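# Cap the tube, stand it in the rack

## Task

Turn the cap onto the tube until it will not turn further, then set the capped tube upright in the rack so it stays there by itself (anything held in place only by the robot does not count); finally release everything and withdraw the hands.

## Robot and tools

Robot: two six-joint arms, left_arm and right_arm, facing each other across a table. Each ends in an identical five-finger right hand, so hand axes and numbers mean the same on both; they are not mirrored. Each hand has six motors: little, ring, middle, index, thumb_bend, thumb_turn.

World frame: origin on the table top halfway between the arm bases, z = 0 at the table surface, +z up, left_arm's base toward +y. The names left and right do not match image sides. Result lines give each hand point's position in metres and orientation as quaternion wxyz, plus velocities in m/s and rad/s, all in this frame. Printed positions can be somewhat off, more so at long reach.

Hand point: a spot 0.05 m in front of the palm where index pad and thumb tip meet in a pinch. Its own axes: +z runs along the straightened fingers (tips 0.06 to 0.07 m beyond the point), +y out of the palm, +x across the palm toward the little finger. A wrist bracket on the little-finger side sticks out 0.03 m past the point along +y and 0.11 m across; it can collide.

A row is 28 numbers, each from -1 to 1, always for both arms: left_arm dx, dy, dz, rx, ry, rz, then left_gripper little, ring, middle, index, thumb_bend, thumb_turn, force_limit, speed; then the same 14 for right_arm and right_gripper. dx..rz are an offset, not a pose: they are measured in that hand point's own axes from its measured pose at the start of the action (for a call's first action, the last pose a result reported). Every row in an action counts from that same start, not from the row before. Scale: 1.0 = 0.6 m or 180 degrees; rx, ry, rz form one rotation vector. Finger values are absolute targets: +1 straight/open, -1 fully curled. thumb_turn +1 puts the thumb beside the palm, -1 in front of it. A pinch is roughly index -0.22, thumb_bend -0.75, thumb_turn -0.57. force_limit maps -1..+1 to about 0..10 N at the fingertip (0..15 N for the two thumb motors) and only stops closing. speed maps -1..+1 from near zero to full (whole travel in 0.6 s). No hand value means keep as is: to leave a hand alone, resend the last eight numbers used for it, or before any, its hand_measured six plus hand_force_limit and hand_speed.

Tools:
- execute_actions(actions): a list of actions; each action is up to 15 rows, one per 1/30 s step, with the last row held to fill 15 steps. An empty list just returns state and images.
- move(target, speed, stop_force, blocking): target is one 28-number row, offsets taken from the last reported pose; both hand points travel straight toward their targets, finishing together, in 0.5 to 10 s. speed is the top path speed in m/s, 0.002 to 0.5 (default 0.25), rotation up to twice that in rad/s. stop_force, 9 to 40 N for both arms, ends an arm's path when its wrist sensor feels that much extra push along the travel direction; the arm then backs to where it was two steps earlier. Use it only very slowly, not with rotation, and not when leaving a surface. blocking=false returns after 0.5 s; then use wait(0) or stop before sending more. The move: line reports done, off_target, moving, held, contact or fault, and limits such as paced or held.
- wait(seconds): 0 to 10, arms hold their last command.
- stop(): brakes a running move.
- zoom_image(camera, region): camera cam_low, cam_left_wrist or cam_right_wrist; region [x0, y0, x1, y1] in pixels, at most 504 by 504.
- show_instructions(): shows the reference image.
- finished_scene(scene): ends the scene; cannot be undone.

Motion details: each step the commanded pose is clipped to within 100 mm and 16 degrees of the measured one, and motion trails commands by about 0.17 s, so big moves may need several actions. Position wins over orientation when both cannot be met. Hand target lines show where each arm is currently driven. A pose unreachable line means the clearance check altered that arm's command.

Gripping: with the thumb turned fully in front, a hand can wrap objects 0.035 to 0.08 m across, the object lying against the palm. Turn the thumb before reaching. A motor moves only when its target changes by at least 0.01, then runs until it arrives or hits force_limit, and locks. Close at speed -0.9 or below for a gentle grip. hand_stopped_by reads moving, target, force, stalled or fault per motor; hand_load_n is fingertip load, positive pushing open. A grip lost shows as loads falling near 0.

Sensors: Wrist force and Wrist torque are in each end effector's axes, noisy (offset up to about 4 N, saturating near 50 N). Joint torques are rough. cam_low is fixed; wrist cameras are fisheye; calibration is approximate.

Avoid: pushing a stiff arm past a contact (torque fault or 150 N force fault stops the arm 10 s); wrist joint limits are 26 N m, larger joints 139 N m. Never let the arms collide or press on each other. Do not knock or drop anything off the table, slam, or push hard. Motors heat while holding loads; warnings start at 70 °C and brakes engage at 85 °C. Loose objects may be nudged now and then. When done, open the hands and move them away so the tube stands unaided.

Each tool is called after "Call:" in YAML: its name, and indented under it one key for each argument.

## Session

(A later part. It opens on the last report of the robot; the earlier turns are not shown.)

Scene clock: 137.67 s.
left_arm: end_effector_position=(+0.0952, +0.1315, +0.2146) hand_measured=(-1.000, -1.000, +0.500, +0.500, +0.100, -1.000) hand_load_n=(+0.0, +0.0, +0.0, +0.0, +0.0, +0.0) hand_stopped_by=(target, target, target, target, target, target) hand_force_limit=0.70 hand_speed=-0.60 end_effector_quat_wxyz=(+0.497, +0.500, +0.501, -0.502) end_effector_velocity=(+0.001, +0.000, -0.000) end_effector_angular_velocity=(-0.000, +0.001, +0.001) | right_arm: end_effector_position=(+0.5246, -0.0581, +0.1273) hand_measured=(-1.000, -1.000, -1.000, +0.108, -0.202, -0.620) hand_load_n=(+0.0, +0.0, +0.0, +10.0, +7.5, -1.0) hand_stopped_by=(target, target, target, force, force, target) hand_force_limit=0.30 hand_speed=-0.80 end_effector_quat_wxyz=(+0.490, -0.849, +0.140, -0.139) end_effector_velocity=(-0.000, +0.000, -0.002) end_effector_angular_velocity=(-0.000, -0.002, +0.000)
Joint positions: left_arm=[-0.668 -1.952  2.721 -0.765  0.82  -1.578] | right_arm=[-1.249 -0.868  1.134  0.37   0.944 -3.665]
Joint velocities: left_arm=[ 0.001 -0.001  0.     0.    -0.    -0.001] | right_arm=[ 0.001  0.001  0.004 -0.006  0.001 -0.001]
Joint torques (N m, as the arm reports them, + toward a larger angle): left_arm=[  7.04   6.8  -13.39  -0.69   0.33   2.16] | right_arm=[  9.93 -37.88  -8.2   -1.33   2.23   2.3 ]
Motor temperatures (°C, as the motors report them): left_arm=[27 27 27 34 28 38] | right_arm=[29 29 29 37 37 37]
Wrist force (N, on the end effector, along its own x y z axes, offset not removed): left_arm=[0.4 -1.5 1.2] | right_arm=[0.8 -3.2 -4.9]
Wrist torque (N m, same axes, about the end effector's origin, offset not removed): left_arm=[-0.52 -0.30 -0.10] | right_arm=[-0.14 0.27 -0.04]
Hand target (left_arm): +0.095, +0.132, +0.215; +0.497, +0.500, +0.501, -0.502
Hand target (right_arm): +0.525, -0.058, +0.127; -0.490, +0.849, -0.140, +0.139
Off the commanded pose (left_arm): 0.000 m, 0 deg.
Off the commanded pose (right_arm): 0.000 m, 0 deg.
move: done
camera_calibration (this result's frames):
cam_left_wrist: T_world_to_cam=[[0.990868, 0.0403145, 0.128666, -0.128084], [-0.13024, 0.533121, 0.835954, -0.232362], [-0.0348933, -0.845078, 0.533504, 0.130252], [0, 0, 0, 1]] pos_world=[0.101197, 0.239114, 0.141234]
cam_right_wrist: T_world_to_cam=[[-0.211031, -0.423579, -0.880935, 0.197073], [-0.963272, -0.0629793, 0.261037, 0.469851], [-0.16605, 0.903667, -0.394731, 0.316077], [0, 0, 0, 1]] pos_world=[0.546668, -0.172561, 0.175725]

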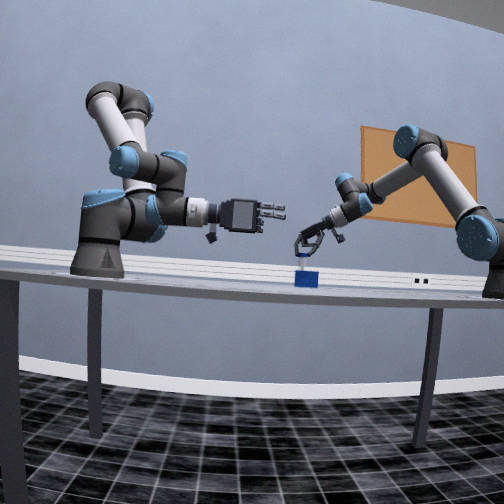

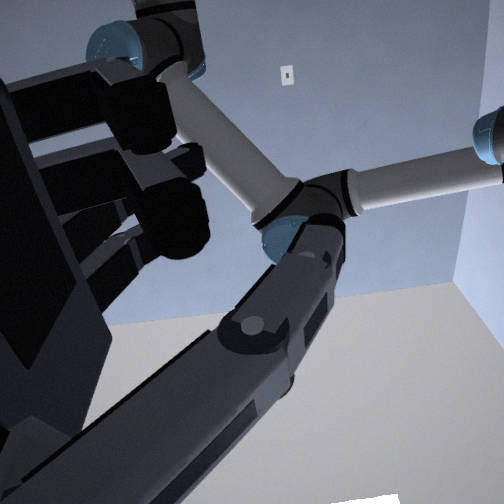

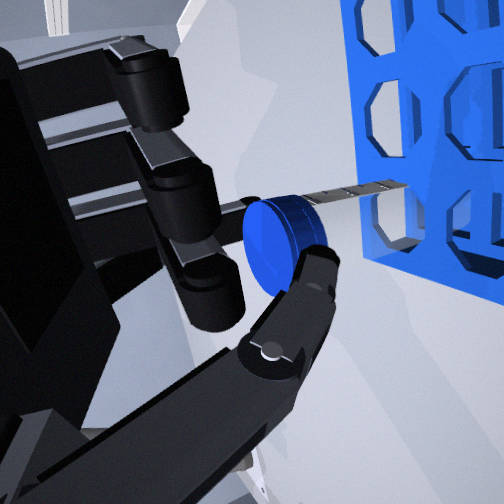

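Call:
execute_actions:
  actions:
    - [[0,0,0,0,0,0,-1,-1,0.5,0.5,0.1,-1,0.7,-0.6,0,0.003,0.0017,0,0,0,-1,-1,-1,0,-0.4,-0.62,0.3,-0.8]]
    - [[0,0,0,0,0,0,-1,-1,0.5,0.5,0.1,-1,0.7,-0.6,0,0,0,0,0,0,-1,-1,-1,0.45,0.1,-0.62,0.2,-0.3]]

Call:
move:
  target: [0,0,0,0,0,0,-1,-1,0.5,0.5,0.1,-1,0.7,-0.6,0.02,-0.2,-0.13,0,0,0,-1,-1,-1,0.45,0.1,-0.62,0.2,-0.3]
  speed: 0.15

Scene clock: 138.93 s.
left_arm: end_effector_position=(+0.0952, +0.1315, +0.2146) hand_measured=(-1.000, -1.000, +0.500, +0.500, +0.100, -1.000) hand_load_n=(+0.0, +0.0, +0.0, +0.0, +0.0, +0.0) hand_stopped_by=(target, target, target, target, target, target) hand_force_limit=0.70 hand_speed=-0.60 end_effector_quat_wxyz=(+0.497, +0.500, +0.501, -0.502) end_effector_velocity=(-0.000, -0.000, -0.000) end_effector_angular_velocity=(+0.000, +0.001, -0.000) | right_arm: end_effector_position=(+0.5248, -0.0582, +0.1252) hand_measured=(-1.000, -1.000, -1.000, +0.450, +0.084, -0.620) hand_load_n=(+0.0, +0.0, +0.0, +0.0, +0.0, +0.0) hand_stopped_by=(target, target, target, target, moving, target) hand_force_limit=0.20 hand_speed=-0.30 end_effector_quat_wxyz=(+0.490, -0.849, +0.140, -0.139) end_effector_velocity=(+0.000, +0.000, -0.000) end_effector_angular_velocity=(+0.001, +0.000, -0.001)
Joint positions: left_arm=[-0.668 -1.952  2.721 -0.765  0.82  -1.578] | right_arm=[-1.249 -0.866  1.136  0.366  0.944 -3.665]
Joint velocities: left_arm=[-0.     0.001  0.    -0.    -0.    -0.001] | right_arm=[-0.     0.    -0.    -0.001  0.     0.001]
Joint torques (N m, as the arm reports them, + toward a larger angle): left_arm=[  6.98   8.84 -13.65  -0.85   0.27   2.24] | right_arm=[ -8.49 -39.61  -9.51  -0.61  -2.23  -2.13]
Motor temperatures (°C, as the motors report them): left_arm=[27 27 27 34 28 38] | right_arm=[29 29 29 37 37 37]
Wrist force (N, on the end effector, along its own x y z axes, offset not removed): left_arm=[1.0 -1.5 2.6] | right_arm=[-5.8 -2.9 -1.8]
Wrist torque (N m, same axes, about the end effector's origin, offset not removed): left_arm=[-0.60 -0.38 -0.09] | right_arm=[-0.45 1.00 -0.46]
Hand target (left_arm): +0.095, +0.132, +0.215; +0.497, +0.500, +0.501, -0.502
Hand target (right_arm): +0.525, -0.058, +0.125; -0.490, +0.849, -0.140, +0.139
Off the commanded pose (left_arm): 0.000 m, 0 deg.
Off the commanded pose (right_arm): 0.000 m, 0 deg.
camera_calibration (this result's frames):
cam_left_wrist: T_world_to_cam=[[0.990868, 0.0403145, 0.128666, -0.128084], [-0.13024, 0.533121, 0.835954, -0.232362], [-0.0348933, -0.845078, 0.533504, 0.130252], [0, 0, 0, 1]] pos_world=[0.101197, 0.239114, 0.141234]
cam_right_wrist: T_world_to_cam=[[-0.211031, -0.423586, -0.880932, 0.195285], [-0.963271, -0.0629854, 0.261041, 0.470563], [-0.166059, 0.903663, -0.394736, 0.315352], [0, 0, 0, 1]] pos_world=[0.546858, -0.172613, 0.173678]

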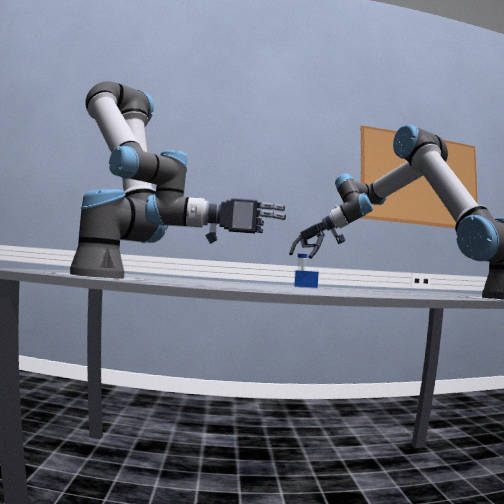

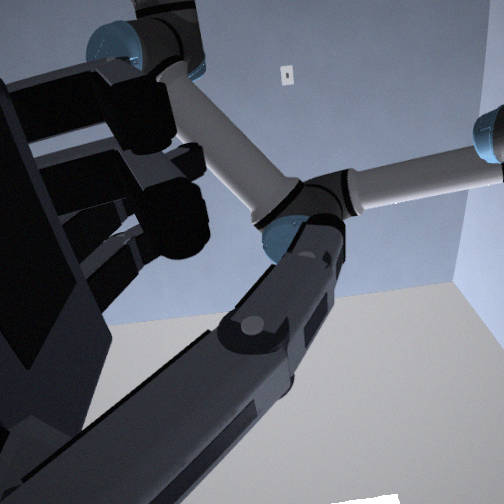

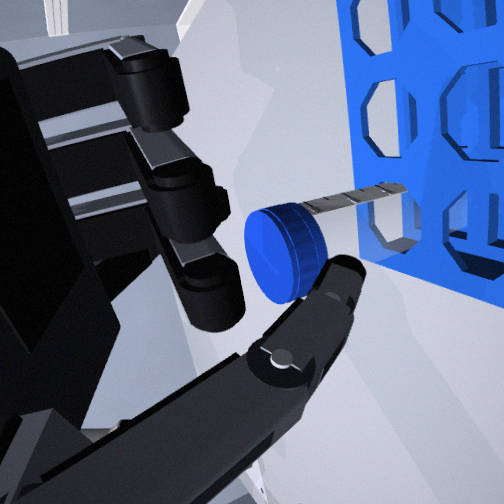

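Scene clock: 140.43 s.
left_arm: end_effector_position=(+0.0952, +0.1315, +0.2146) hand_measured=(-1.000, -1.000, +0.500, +0.500, +0.100, -1.000) hand_load_n=(+0.0, +0.0, +0.0, +0.0, +0.0, +0.0) hand_stopped_by=(target, target, target, target, target, target) hand_force_limit=0.70 hand_speed=-0.60 end_effector_quat_wxyz=(+0.497, +0.500, +0.501, -0.502) end_effector_velocity=(-0.000, -0.000, -0.000) end_effector_angular_velocity=(+0.000, +0.001, -0.001) | right_arm: end_effector_position=(+0.5191, -0.0668, +0.2683) hand_measured=(-1.000, -1.000, -1.000, +0.450, +0.100, -0.620) hand_load_n=(+0.0, +0.0, +0.0, +0.0, +0.0, +0.0) hand_stopped_by=(target, target, target, target, target, target) hand_force_limit=0.20 hand_speed=-0.30 end_effector_quat_wxyz=(+0.490, -0.849, +0.140, -0.139) end_effector_velocity=(-0.000, +0.001, +0.001) end_effector_angular_velocity=(-0.002, +0.002, +0.002)
Joint positions: left_arm=[-0.668 -1.952  2.721 -0.765  0.82  -1.578] | right_arm=[-1.259 -0.936  0.886  0.69   0.936 -3.672]
Joint velocities: left_arm=[-0.     0.    -0.     0.     0.    -0.001] | right_arm=[ 0.001  0.003 -0.009  0.009 -0.001 -0.002]
Joint torques (N m, as the arm reports them, + toward a larger angle): left_arm=[  7.86   7.4  -12.72  -0.81   0.33   2.33] | right_arm=[-10.32 -36.95 -31.63   2.36  -3.17  -2.32]
Motor temperatures (°C, as the motors report them): left_arm=[27 27 27 34 28 38] | right_arm=[29 29 29 37 37 37]
Wrist force (N, on the end effector, along its own x y z axes, offset not removed): left_arm=[0.7 -2.2 1.7] | right_arm=[0.6 0.7 -3.5]
Wrist torque (N m, same axes, about the end effector's origin, offset not removed): left_arm=[-0.74 -0.38 -0.13] | right_arm=[0.46 0.10 0.17]
Hand target (left_arm): +0.095, +0.132, +0.215; +0.497, +0.500, +0.501, -0.502
Hand target (right_arm): +0.519, -0.067, +0.268; -0.490, +0.849, -0.140, +0.139
Off the commanded pose (left_arm): 0.000 m, 0 deg.
Off the commanded pose (right_arm): 0.000 m, 0 deg.
move: done
camera_calibration (this result's frames):
cam_left_wrist: T_world_to_cam=[[0.990868, 0.0403145, 0.128666, -0.128084], [-0.13024, 0.533121, 0.835954, -0.232362], [-0.0348933, -0.845078, 0.533504, 0.130252], [0, 0, 0, 1]] pos_world=[0.101197, 0.239114, 0.141234]
cam_right_wrist: T_world_to_cam=[[-0.210917, -0.423433, -0.881033, 0.316477], [-0.963321, -0.0629428, 0.260867, 0.427234], [-0.165914, 0.903738, -0.394626, 0.378512], [0, 0, 0, 1]] pos_world=[0.541114, -0.181178, 0.316746]

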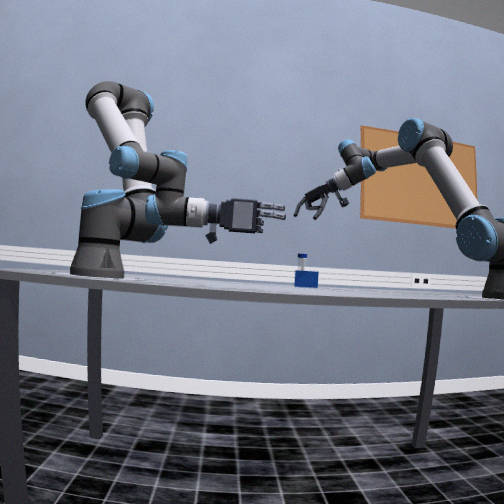

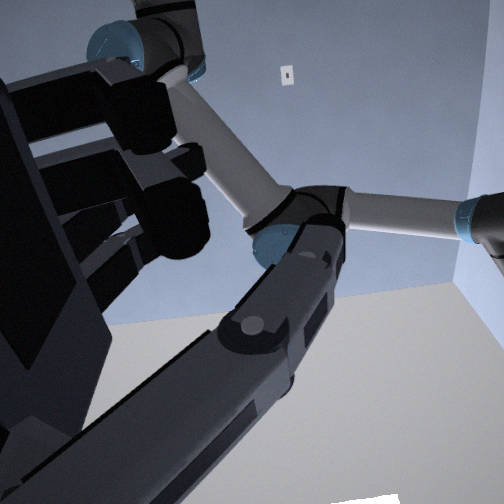

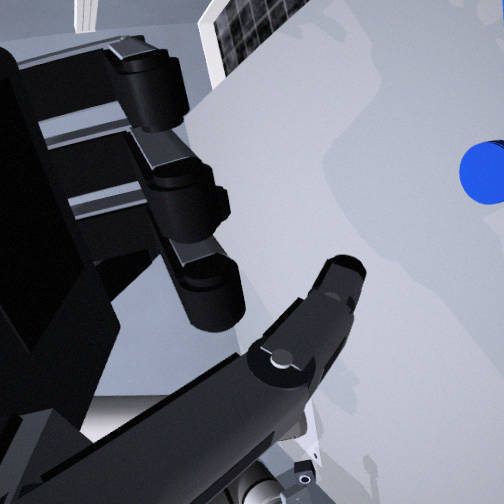

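Call:
finished_scene:
  scene: 2

The scene is finished: the task was done.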